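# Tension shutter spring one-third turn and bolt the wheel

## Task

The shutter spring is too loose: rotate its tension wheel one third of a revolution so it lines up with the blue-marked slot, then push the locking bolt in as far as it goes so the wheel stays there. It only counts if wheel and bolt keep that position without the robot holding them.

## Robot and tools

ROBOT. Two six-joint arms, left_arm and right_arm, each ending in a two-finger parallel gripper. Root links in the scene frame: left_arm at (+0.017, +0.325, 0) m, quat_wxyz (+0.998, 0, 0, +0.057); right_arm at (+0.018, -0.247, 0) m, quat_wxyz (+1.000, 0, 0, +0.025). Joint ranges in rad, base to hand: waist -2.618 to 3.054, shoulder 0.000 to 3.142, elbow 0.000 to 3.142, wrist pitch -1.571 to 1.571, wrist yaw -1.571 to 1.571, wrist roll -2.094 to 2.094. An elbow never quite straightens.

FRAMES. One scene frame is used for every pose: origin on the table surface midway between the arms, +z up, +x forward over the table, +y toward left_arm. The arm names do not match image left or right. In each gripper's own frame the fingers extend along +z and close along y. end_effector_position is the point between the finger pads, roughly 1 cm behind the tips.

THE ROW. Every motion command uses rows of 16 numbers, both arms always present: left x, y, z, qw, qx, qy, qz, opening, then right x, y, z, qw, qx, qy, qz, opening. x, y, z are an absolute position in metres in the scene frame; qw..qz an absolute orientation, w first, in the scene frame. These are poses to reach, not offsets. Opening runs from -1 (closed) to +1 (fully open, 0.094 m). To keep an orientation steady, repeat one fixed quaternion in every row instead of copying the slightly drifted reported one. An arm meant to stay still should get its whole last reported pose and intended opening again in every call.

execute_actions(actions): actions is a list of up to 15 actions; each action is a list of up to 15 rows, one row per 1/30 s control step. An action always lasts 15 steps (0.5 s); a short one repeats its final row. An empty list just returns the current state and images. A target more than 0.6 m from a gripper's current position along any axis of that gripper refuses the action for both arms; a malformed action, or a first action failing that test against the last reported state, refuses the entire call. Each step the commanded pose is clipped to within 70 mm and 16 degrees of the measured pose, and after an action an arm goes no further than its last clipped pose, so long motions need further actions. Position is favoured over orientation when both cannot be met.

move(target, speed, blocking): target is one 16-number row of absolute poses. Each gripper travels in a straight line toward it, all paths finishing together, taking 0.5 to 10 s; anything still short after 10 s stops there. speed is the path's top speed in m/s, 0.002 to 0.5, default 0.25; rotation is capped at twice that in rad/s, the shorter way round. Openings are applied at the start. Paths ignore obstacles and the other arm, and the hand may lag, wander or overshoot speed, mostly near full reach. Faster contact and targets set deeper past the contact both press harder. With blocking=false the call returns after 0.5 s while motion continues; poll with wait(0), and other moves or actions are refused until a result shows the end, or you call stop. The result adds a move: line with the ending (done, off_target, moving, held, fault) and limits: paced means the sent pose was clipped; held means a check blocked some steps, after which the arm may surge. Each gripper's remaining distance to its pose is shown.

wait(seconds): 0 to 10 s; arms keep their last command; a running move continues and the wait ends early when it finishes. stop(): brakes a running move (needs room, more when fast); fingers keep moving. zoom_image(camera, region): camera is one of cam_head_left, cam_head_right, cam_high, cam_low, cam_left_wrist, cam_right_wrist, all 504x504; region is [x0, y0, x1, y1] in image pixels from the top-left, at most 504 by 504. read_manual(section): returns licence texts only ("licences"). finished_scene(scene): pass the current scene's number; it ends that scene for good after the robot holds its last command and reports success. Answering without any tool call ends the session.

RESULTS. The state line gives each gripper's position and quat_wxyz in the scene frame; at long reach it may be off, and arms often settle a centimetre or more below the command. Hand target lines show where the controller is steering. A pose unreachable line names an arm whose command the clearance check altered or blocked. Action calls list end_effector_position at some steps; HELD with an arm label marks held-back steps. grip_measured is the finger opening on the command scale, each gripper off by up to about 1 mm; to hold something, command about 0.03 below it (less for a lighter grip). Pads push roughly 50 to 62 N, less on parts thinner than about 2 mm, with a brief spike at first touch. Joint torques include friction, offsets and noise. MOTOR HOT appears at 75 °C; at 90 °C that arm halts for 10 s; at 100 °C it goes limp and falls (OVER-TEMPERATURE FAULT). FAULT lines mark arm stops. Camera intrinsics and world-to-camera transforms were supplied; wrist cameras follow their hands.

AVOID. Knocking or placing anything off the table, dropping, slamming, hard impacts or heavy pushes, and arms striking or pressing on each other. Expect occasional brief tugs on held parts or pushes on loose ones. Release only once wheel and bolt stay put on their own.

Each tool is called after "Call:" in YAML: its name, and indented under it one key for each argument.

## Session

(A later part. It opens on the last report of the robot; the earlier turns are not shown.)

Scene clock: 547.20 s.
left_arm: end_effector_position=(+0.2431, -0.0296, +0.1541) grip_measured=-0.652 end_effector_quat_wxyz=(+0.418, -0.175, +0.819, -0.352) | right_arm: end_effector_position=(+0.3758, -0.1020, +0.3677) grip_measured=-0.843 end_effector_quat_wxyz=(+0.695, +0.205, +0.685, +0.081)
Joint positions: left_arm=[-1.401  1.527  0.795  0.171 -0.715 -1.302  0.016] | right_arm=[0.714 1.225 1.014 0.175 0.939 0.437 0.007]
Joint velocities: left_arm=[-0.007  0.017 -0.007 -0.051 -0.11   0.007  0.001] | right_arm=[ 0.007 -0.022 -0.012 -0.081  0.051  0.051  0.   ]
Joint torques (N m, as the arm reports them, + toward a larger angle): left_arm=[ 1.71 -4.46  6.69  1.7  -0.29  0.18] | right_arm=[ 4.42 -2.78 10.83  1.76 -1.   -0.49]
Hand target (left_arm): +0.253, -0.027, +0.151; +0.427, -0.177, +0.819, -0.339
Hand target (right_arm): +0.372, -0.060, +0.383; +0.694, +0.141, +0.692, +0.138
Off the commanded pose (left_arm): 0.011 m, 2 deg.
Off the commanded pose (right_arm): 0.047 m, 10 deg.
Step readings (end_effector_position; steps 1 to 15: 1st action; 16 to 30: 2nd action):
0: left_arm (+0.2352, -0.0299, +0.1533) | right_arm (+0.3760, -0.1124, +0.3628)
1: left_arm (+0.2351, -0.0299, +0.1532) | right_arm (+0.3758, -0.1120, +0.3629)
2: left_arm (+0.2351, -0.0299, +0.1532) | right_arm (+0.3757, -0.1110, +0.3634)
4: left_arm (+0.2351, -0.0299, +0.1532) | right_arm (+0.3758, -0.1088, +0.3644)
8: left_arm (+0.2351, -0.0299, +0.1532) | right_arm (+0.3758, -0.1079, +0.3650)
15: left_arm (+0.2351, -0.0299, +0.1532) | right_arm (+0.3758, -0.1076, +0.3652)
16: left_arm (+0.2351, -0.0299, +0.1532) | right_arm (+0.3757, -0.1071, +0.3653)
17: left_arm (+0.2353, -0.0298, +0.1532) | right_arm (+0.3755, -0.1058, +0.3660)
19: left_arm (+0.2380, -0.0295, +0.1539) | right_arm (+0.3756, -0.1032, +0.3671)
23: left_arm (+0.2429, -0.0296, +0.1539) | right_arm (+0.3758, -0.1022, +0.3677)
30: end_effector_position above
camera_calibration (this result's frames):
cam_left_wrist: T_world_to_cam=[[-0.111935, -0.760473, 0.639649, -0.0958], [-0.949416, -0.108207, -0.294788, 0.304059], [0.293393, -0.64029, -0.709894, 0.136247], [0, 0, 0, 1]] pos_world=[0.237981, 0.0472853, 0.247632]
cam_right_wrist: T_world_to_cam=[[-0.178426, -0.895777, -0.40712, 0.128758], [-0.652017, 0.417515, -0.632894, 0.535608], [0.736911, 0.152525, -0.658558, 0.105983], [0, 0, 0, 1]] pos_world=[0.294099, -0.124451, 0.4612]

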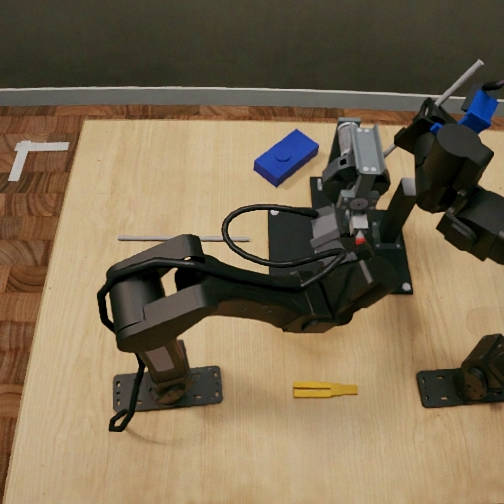

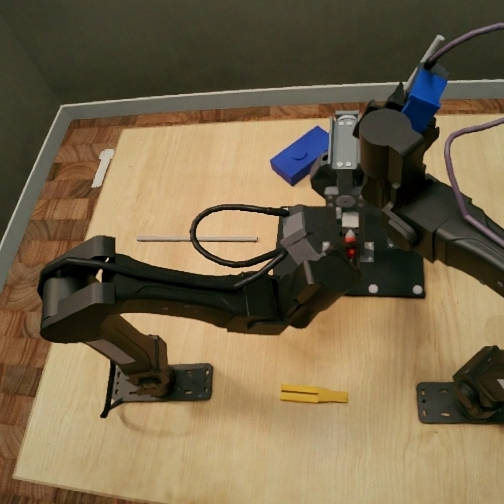

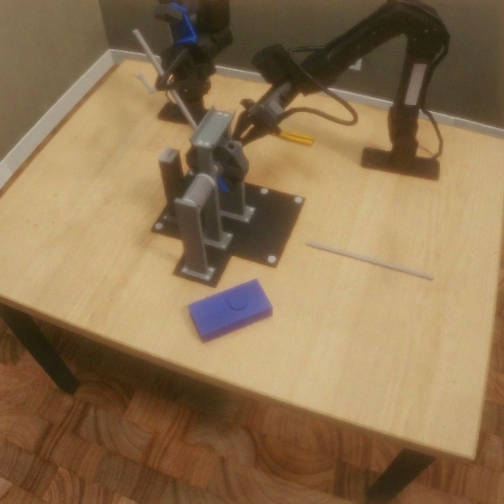

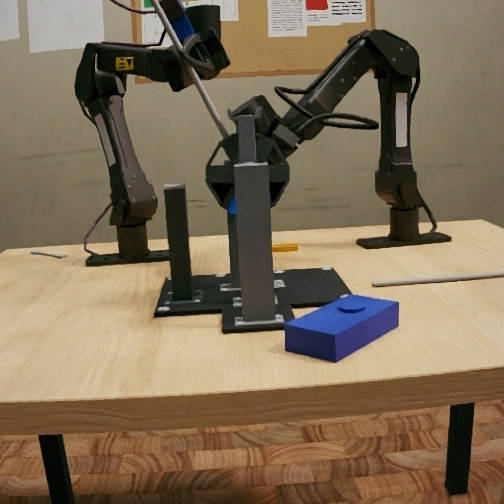

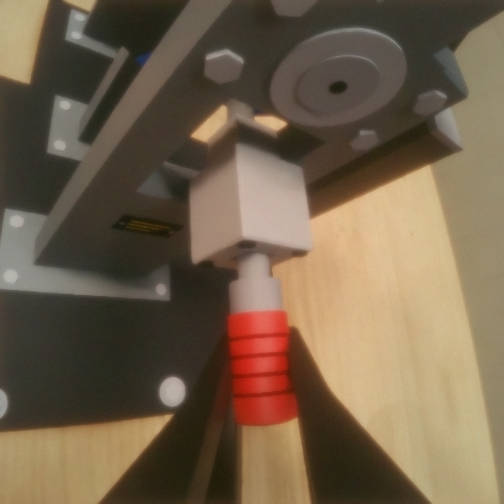

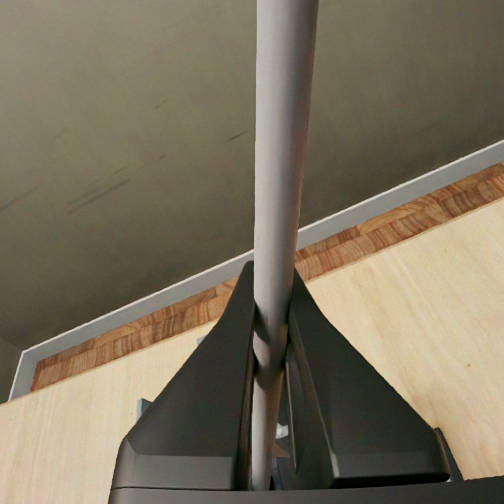

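The bolt has entered the slot; pushing it home.

Call:
execute_actions:
  actions:
    - [[0.258,-0.027,0.151,0.4266,-0.1767,0.8195,-0.3395,-0.69,0.376,-0.058,0.3841,0.693,0.14,0.693,0.14,-0.88]]
    - [[0.263,-0.027,0.151,0.4266,-0.1767,0.8195,-0.3395,-0.69,0.376,-0.058,0.3841,0.693,0.14,0.693,0.14,-0.88]]
    - [[0.268,-0.027,0.151,0.4266,-0.1767,0.8195,-0.3395,-0.69,0.376,-0.058,0.3841,0.693,0.14,0.693,0.14,-0.88]]
    - [[0.273,-0.027,0.151,0.4266,-0.1767,0.8195,-0.3395,-0.69,0.376,-0.058,0.3841,0.693,0.14,0.693,0.14,-0.88]]

Scene clock: 558.17 s.
left_arm: end_effector_position=(+0.2520, -0.0296, +0.1538) grip_measured=-0.652 end_effector_quat_wxyz=(+0.418, -0.171, +0.819, -0.353) | right_arm: end_effector_position=(+0.3758, -0.1020, +0.3677) grip_measured=-0.843 end_effector_quat_wxyz=(+0.695, +0.205, +0.685, +0.081)
Joint positions: left_arm=[-1.369  1.535  0.795  0.198 -0.683 -1.27   0.016] | right_arm=[0.714 1.225 1.014 0.175 0.939 0.437 0.007]
Joint velocities: left_arm=[ 0.002 -0.002 -0.017 -0.037 -0.022  0.022 -0.001] | right_arm=[-0.012  0.017  0.007 -0.007 -0.037 -0.007 -0.001]
Joint torques (N m, as the arm reports them, + toward a larger angle): left_arm=[ 3.86 -3.53  7.6   1.79 -0.06  0.28] | right_arm=[ 4.43 -2.71 10.81  1.74 -0.98 -0.5 ]
Hand target (left_arm): +0.272, -0.026, +0.151; +0.427, -0.177, +0.819, -0.339
Hand target (right_arm): +0.372, -0.060, +0.383; +0.694, +0.141, +0.692, +0.139
Off the commanded pose (left_arm): 0.021 m, 2 deg.
Off the commanded pose (right_arm): 0.047 m, 10 deg.
Step readings (end_effector_position; steps 1 to 15: 1st action; 16 to 30: 2nd action; 31 to 45: 3rd action; 46 to 60: 4th action):
0: left_arm (+0.2431, -0.0296, +0.1541) | right_arm (+0.3758, -0.1020, +0.3677)
1: left_arm (+0.2435, -0.0296, +0.1541) | right_arm (+0.3758, -0.1020, +0.3677)
2: left_arm (+0.2443, -0.0295, +0.1542) | right_arm (+0.3758, -0.1020, +0.3677)
4: left_arm (+0.2463, -0.0296, +0.1540) | right_arm (+0.3758, -0.1020, +0.3677)
8: left_arm (+0.2475, -0.0296, +0.1541) | right_arm (+0.3758, -0.1020, +0.3677)
15: left_arm (+0.2475, -0.0296, +0.1541) | right_arm (+0.3758, -0.1020, +0.3677)
16: left_arm (+0.2479, -0.0295, +0.1541) | right_arm (+0.3758, -0.1020, +0.3677)
17: left_arm (+0.2487, -0.0295, +0.1542) | right_arm (+0.3758, -0.1020, +0.3677)
19: left_arm (+0.2507, -0.0295, +0.1540) | right_arm (+0.3758, -0.1020, +0.3677)
23: left_arm (+0.2513, -0.0296, +0.1541) | right_arm (+0.3758, -0.1020, +0.3677)
30: left_arm (+0.2513, -0.0296, +0.1541) | right_arm (+0.3758, -0.1020, +0.3677)
31: left_arm (+0.2516, -0.0296, +0.1541) | right_arm (+0.3758, -0.1020, +0.3677)
32: left_arm (+0.2516, -0.0296, +0.1540) | right_arm (+0.3758, -0.1020, +0.3677)
34: left_arm (+0.2516, -0.0296, +0.1540) | right_arm (+0.3758, -0.1020, +0.3677)
38: left_arm (+0.2516, -0.0296, +0.1540) | right_arm (+0.3758, -0.1020, +0.3677)
45: left_arm (+0.2516, -0.0296, +0.1540) | right_arm (+0.3758, -0.1020, +0.3677)
46: left_arm (+0.2520, -0.0295, +0.1539) | right_arm (+0.3758, -0.1020, +0.3677)
47: left_arm (+0.2520, -0.0296, +0.1538) | right_arm (+0.3758, -0.1020, +0.3677)
49: left_arm (+0.2520, -0.0296, +0.1538) | right_arm (+0.3758, -0.1020, +0.3677)
53: left_arm (+0.2520, -0.0296, +0.1538) | right_arm (+0.3758, -0.1020, +0.3677)
60: end_effector_position above
camera_calibration (this result's frames):
cam_left_wrist: T_world_to_cam=[[-0.120071, -0.761082, 0.637446, -0.0922458], [-0.949376, -0.0997245, -0.297893, 0.313166], [0.29029, -0.640944, -0.710579, 0.134345], [0, 0, 0, 1]] pos_world=[0.247237, 0.0471315, 0.247555]
cam_right_wrist: T_world_to_cam=[[-0.178446, -0.895932, -0.406772, 0.128622], [-0.652062, 0.417272, -0.633007, 0.535642], [0.736866, 0.152283, -0.658664, 0.106015], [0, 0, 0, 1]] pos_world=[0.294106, -0.124416, 0.461213]

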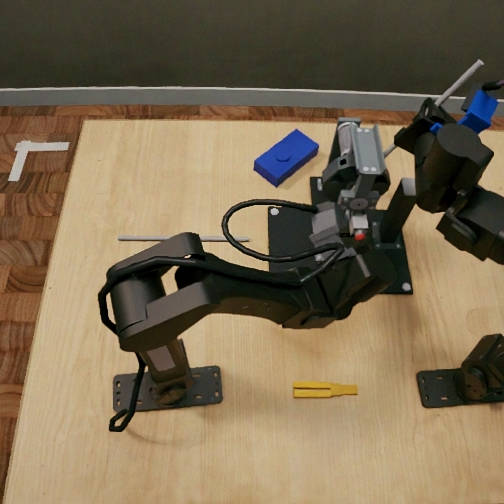

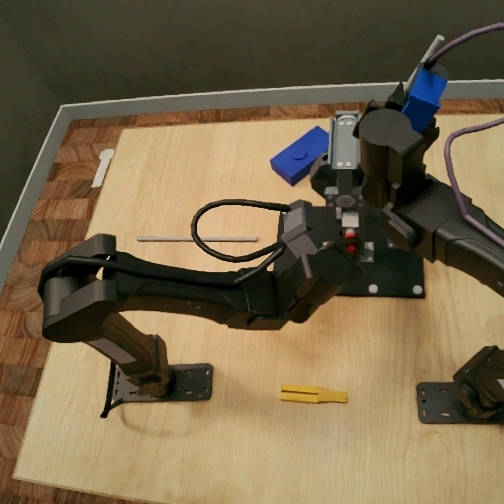

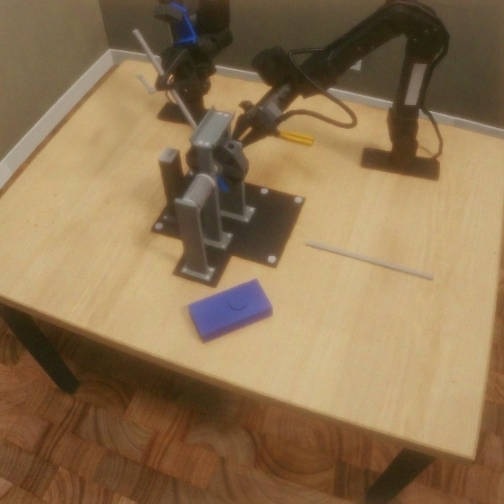

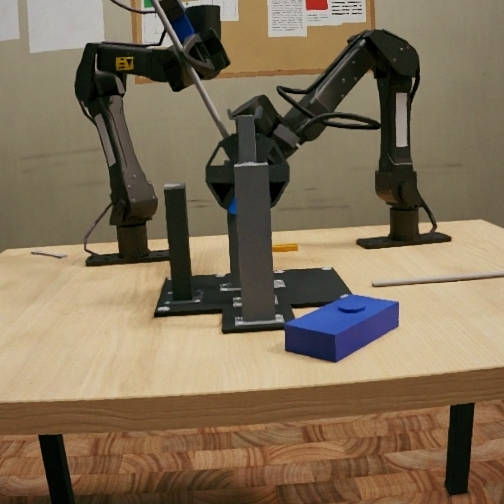

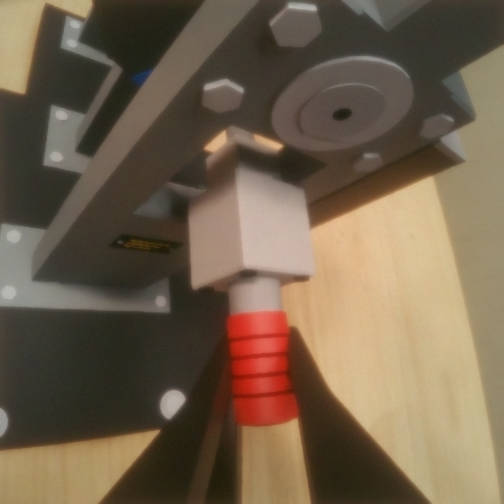

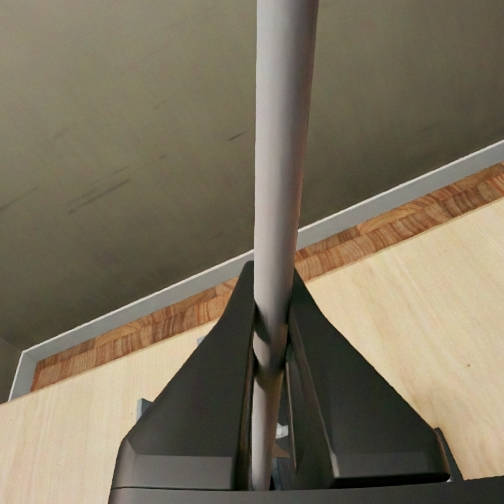

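Bolt is home. Easing the right arm off onto the bolt, then releasing both.

Call:
execute_actions:
  actions:
    - [[0.262,-0.027,0.152,0.4266,-0.1767,0.8195,-0.3395,-0.69,0.376,-0.068,0.382,0.693,0.155,0.691,0.13,-0.88]]
    - [[0.262,-0.027,0.152,0.4266,-0.1767,0.8195,-0.3395,-0.69,0.376,-0.078,0.379,0.693,0.17,0.69,0.12,-0.88]]
    - [[0.262,-0.027,0.152,0.4266,-0.1767,0.8195,-0.3395,-0.69,0.376,-0.088,0.376,0.693,0.185,0.688,0.11,-0.88]]
    - [[0.262,-0.027,0.152,0.4266,-0.1767,0.8195,-0.3395,-0.69,0.376,-0.098,0.373,0.692,0.2,0.686,0.1,-0.88]]
    - [[0.255,-0.028,0.153,0.4266,-0.1767,0.8195,-0.3395,-0.69,0.376,-0.108,0.370,0.692,0.212,0.683,0.095,-0.88]]
    - [[0.254,-0.028,0.153,0.4266,-0.1767,0.8195,-0.3395,-0.2,0.376,-0.108,0.370,0.692,0.212,0.683,0.095,-0.7]]
    - [[0.254,-0.028,0.153,0.4266,-0.1767,0.8195,-0.3395,0,0.376,-0.108,0.370,0.692,0.212,0.683,0.095,0]]

Call:
move:
  target: [0.19,0.01,0.19,0.4266,-0.1767,0.8195,-0.3395,0,0.31,-0.105,0.375,0.692,0.212,0.683,0.095,0]
  speed: 0.1

Scene clock: 568.83 s.
left_arm: end_effector_position=(+0.2506, -0.0281, +0.1488) grip_measured=-0.002 end_effector_quat_wxyz=(+0.417, -0.173, +0.822, -0.346) | right_arm: end_effector_position=(+0.3785, -0.1054, +0.3641) grip_measured=-0.001 end_effector_quat_wxyz=(+0.689, +0.216, +0.686, +0.089)
Joint positions: left_arm=[-1.374  1.542  0.795  0.181 -0.692 -1.284  0.047] | right_arm=[0.697 1.225 1.014 0.155 0.923 0.479 0.047]
Joint velocities: left_arm=[ 0.007 -0.012  0.002  0.081 -0.007  0.022 -0.   ] | right_arm=[-0.007 -0.022 -0.002 -0.037 -0.066 -0.022  0.   ]
Joint torques (N m, as the arm reports them, + toward a larger angle): left_arm=[ 0.04 -5.6   7.26  1.54 -0.49  0.04] | right_arm=[-0.52 -5.67  7.48  1.65 -0.12 -0.15]
Hand target (left_arm): +0.254, -0.028, +0.153; +0.426, -0.177, +0.820, -0.340
Hand target (right_arm): +0.376, -0.108, +0.370; +0.692, +0.212, +0.683, +0.095
Off the commanded pose (left_arm): 0.005 m, 1 deg.
Off the commanded pose (right_arm): 0.007 m, 1 deg.
Step readings (end_effector_position; steps 1 to 15: 1st action; 16 to 30: 2nd action; 31 to 45: 3rd action; 46 to 60: 4th action; 61 to 75: 5th action; 76 to 90: 6th action; 91 to 105: 7th action):
0: left_arm (+0.2520, -0.0296, +0.1538) | right_arm (+0.3758, -0.1020, +0.3677)
1: left_arm (+0.2516, -0.0296, +0.1537) | right_arm (+0.3757, -0.1023, +0.3678)
2: left_arm (+0.2516, -0.0295, +0.1538) | right_arm (+0.3757, -0.1025, +0.3678)
4: left_arm (+0.2516, -0.0295, +0.1538) | right_arm (+0.3756, -0.1026, +0.3677)
8: left_arm (+0.2516, -0.0295, +0.1538) | right_arm (+0.3756, -0.1027, +0.3676)
15: left_arm (+0.2516, -0.0295, +0.1538) | right_arm (+0.3756, -0.1028, +0.3676)
16: left_arm (+0.2516, -0.0295, +0.1538) | right_arm (+0.3755, -0.1032, +0.3674)
17: left_arm (+0.2516, -0.0295, +0.1538) | right_arm (+0.3754, -0.1037, +0.3672)
19: left_arm (+0.2516, -0.0295, +0.1538) | right_arm (+0.3753, -0.1045, +0.3669)
23: left_arm (+0.2516, -0.0295, +0.1538) | right_arm (+0.3751, -0.1052, +0.3666)
30: left_arm (+0.2516, -0.0295, +0.1538) | right_arm (+0.3751, -0.1055, +0.3664)
31: left_arm (+0.2516, -0.0295, +0.1538) | right_arm (+0.3750, -0.1060, +0.3663)
32: left_arm (+0.2516, -0.0295, +0.1538) | right_arm (+0.3751, -0.1068, +0.3660)
34: left_arm (+0.2516, -0.0295, +0.1538) | right_arm (+0.3751, -0.1073, +0.3657)
38: left_arm (+0.2516, -0.0295, +0.1539) | right_arm (+0.3750, -0.1076, +0.3655)
45: left_arm (+0.2516, -0.0295, +0.1539) | right_arm (+0.3750, -0.1077, +0.3654)
46: left_arm (+0.2516, -0.0295, +0.1539) | right_arm (+0.3752, -0.1085, +0.3652)
47: left_arm (+0.2516, -0.0295, +0.1539) | right_arm (+0.3754, -0.1086, +0.3651)
49: left_arm (+0.2516, -0.0295, +0.1539) | right_arm (+0.3754, -0.1087, +0.3651)
53: left_arm (+0.2516, -0.0295, +0.1539) | right_arm (+0.3754, -0.1087, +0.3650)
60: left_arm (+0.2516, -0.0295, +0.1539) | right_arm (+0.3754, -0.1087, +0.3650)
61: left_arm (+0.2512, -0.0297, +0.1540) | right_arm (+0.3757, -0.1092, +0.3649)
62: left_arm (+0.2511, -0.0297, +0.1542) | right_arm (+0.3764, -0.1098, +0.3648)
64: left_arm (+0.2511, -0.0297, +0.1542) | right_arm (+0.3772, -0.1096, +0.3646)
68: left_arm (+0.2511, -0.0297, +0.1542) | right_arm (+0.3776, -0.1095, +0.3645)
75: left_arm (+0.2511, -0.0297, +0.1542) | right_arm (+0.3777, -0.1096, +0.3645)
76: left_arm (+0.2510, -0.0297, +0.1543) | right_arm (+0.3778, -0.1094, +0.3645)
77: left_arm (+0.2510, -0.0294, +0.1536) | right_arm (+0.3779, -0.1086, +0.3645)
79: left_arm (+0.2509, -0.0290, +0.1514) | right_arm (+0.3781, -0.1076, +0.3644)
83: left_arm (+0.2507, -0.0283, +0.1492) | right_arm (+0.3781, -0.1076, +0.3644)
90: left_arm (+0.2507, -0.0281, +0.1488) | right_arm (+0.3781, -0.1076, +0.3644)
91: left_arm (+0.2506, -0.0281, +0.1488) | right_arm (+0.3782, -0.1072, +0.3644)
92: left_arm (+0.2506, -0.0281, +0.1488) | right_arm (+0.3784, -0.1063, +0.3644)
94: left_arm (+0.2506, -0.0281, +0.1488) | right_arm (+0.3784, -0.1060, +0.3641)
98: left_arm (+0.2506, -0.0281, +0.1488) | right_arm (+0.3785, -0.1055, +0.3641)
105: end_effector_position above
camera_calibration (this result's frames):
cam_left_wrist: T_world_to_cam=[[-0.10817, -0.769741, 0.629125, -0.0900254], [-0.951136, -0.103969, -0.290743, 0.309788], [0.289206, -0.629833, -0.720882, 0.134234], [0, 0, 0, 1]] pos_world=[0.246091, 0.047457, 0.243472]
cam_right_wrist: T_world_to_cam=[[-0.18379, -0.883474, -0.430923, 0.136703], [-0.655896, 0.436746, -0.615673, 0.533727], [0.732135, 0.169486, -0.659737, 0.106072], [0, 0, 0, 1]] pos_world=[0.297535, -0.130307, 0.457489]

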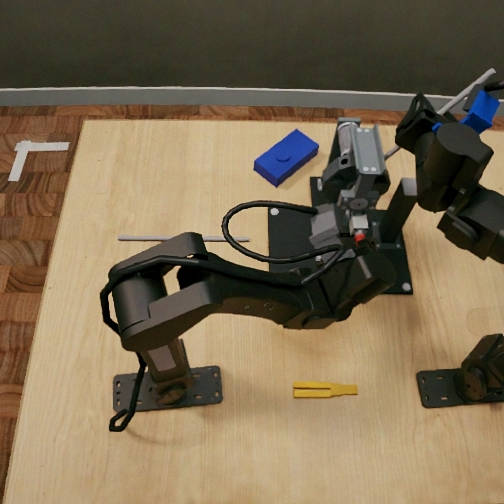

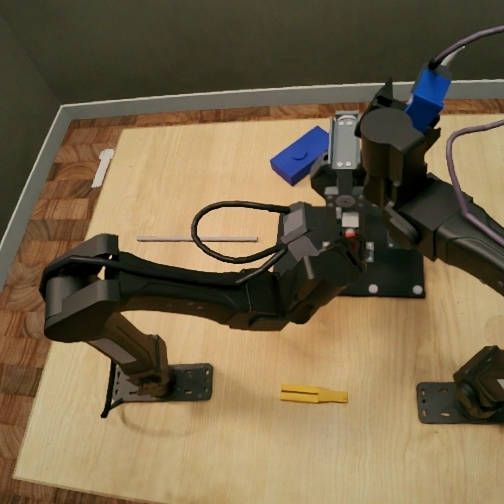

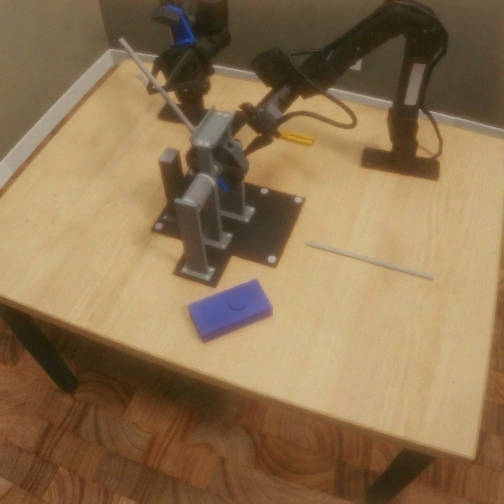

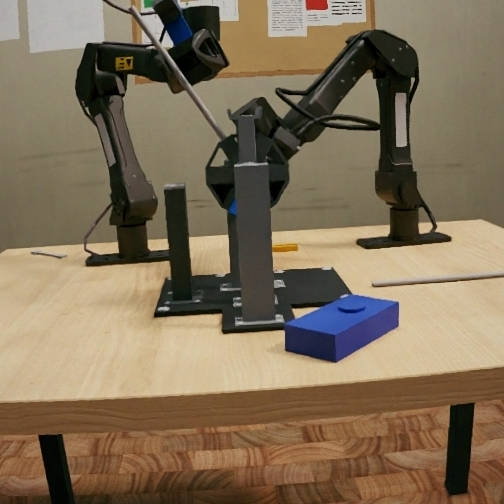

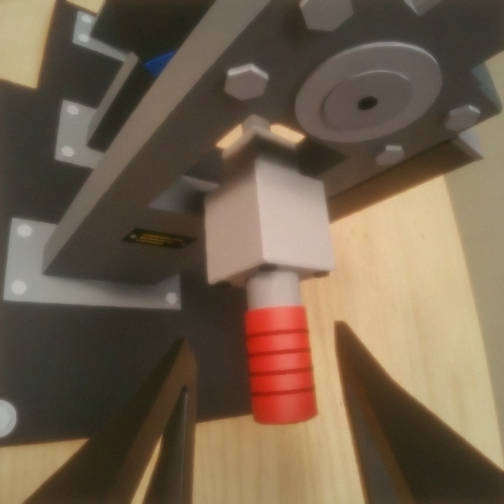

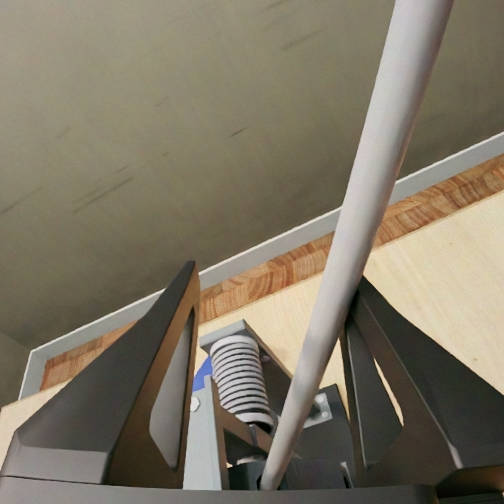

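Scene clock: 570.27 s.
left_arm: end_effector_position=(+0.1900, +0.0035, +0.1860) grip_measured=-0.002 end_effector_quat_wxyz=(+0.414, -0.178, +0.823, -0.345) | right_arm: end_effector_position=(+0.3146, -0.1023, +0.3771) grip_measured=-0.001 end_effector_quat_wxyz=(+0.694, +0.214, +0.681, +0.094)
Joint positions: left_arm=[-1.569  1.309  0.795 -0.173 -0.85  -1.459  0.047] | right_arm=[0.911 1.064 0.959 0.061 1.13  0.479 0.047]
Joint velocities: left_arm=[ 0.012  0.017 -0.007 -0.051 -0.022  0.007 -0.   ] | right_arm=[-0.027  0.002 -0.007  0.007 -0.022 -0.007  0.   ]
Joint torques (N m, as the arm reports them, + toward a larger angle): left_arm=[-0.51 -5.72  5.79  1.38 -0.62  0.04] | right_arm=[ 1.02 -4.05  6.7   1.38  0.05  0.  ]
Hand target (left_arm): +0.190, +0.010, +0.188; +0.425, -0.178, +0.821, -0.338
Hand target (right_arm): +0.310, -0.104, +0.376; +0.694, +0.211, +0.682, +0.095
Off the commanded pose (left_arm): 0.008 m, 2 deg.
Off the commanded pose (right_arm): 0.006 m, 0 deg.
move: done
camera_calibration (this result's frames):
cam_left_wrist: T_world_to_cam=[[-0.097579, -0.768646, 0.632188, -0.098276], [-0.952951, -0.111014, -0.282065, 0.264953], [0.28699, -0.629968, -0.721649, 0.199074], [0, 0, 0, 1]] pos_world=[0.185765, 0.0792839, 0.280524]
cam_right_wrist: T_world_to_cam=[[-0.170421, -0.883481, -0.436369, 0.131134], [-0.648875, 0.433895, -0.625057, 0.4995], [0.741564, 0.176626, -0.647214, 0.153937], [0, 0, 0, 1]] pos_world=[0.232307, -0.128065, 0.469069]

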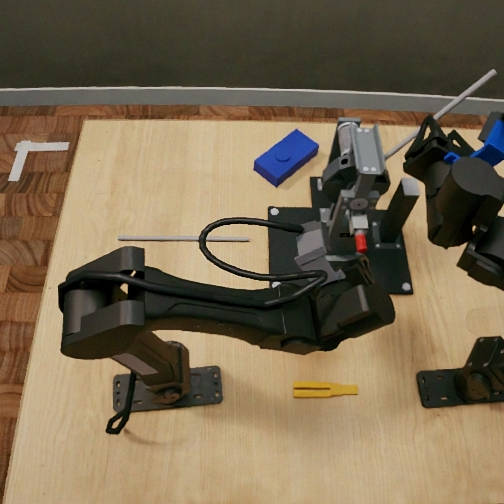

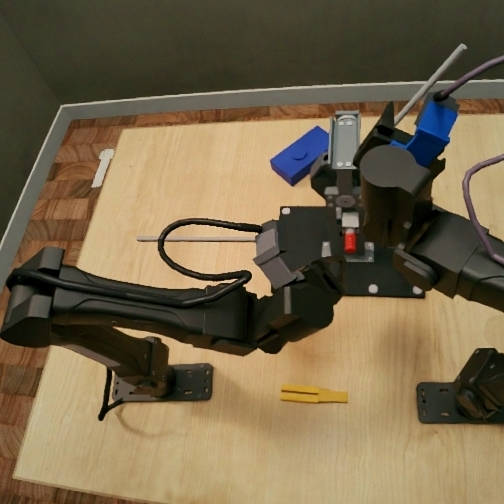

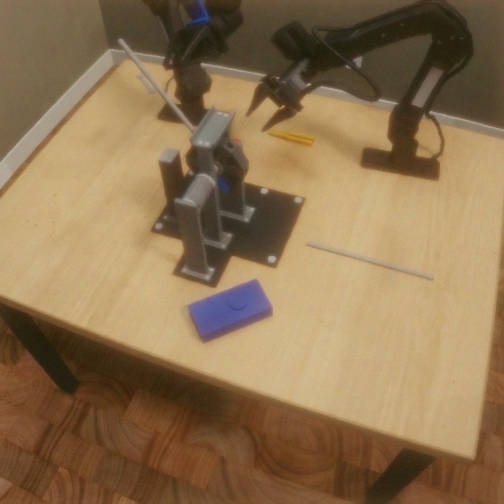

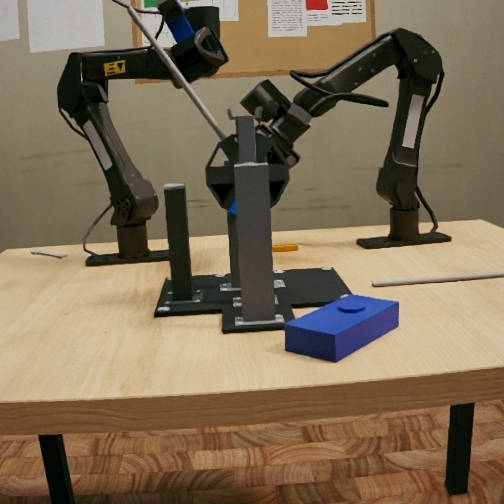

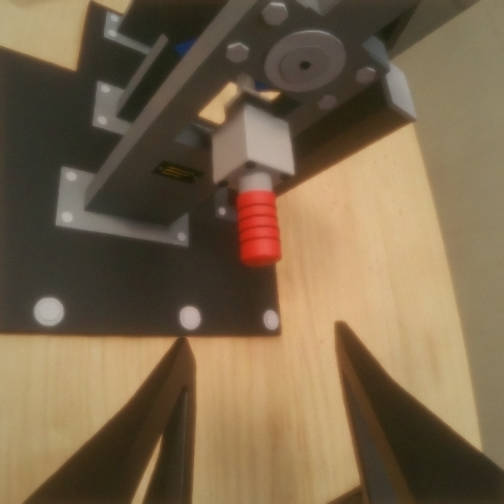

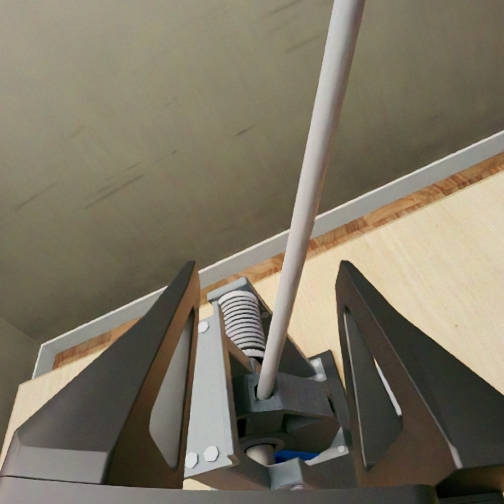

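Call:
finished_scene:
  scene: 1

The scene is finished: the task was done.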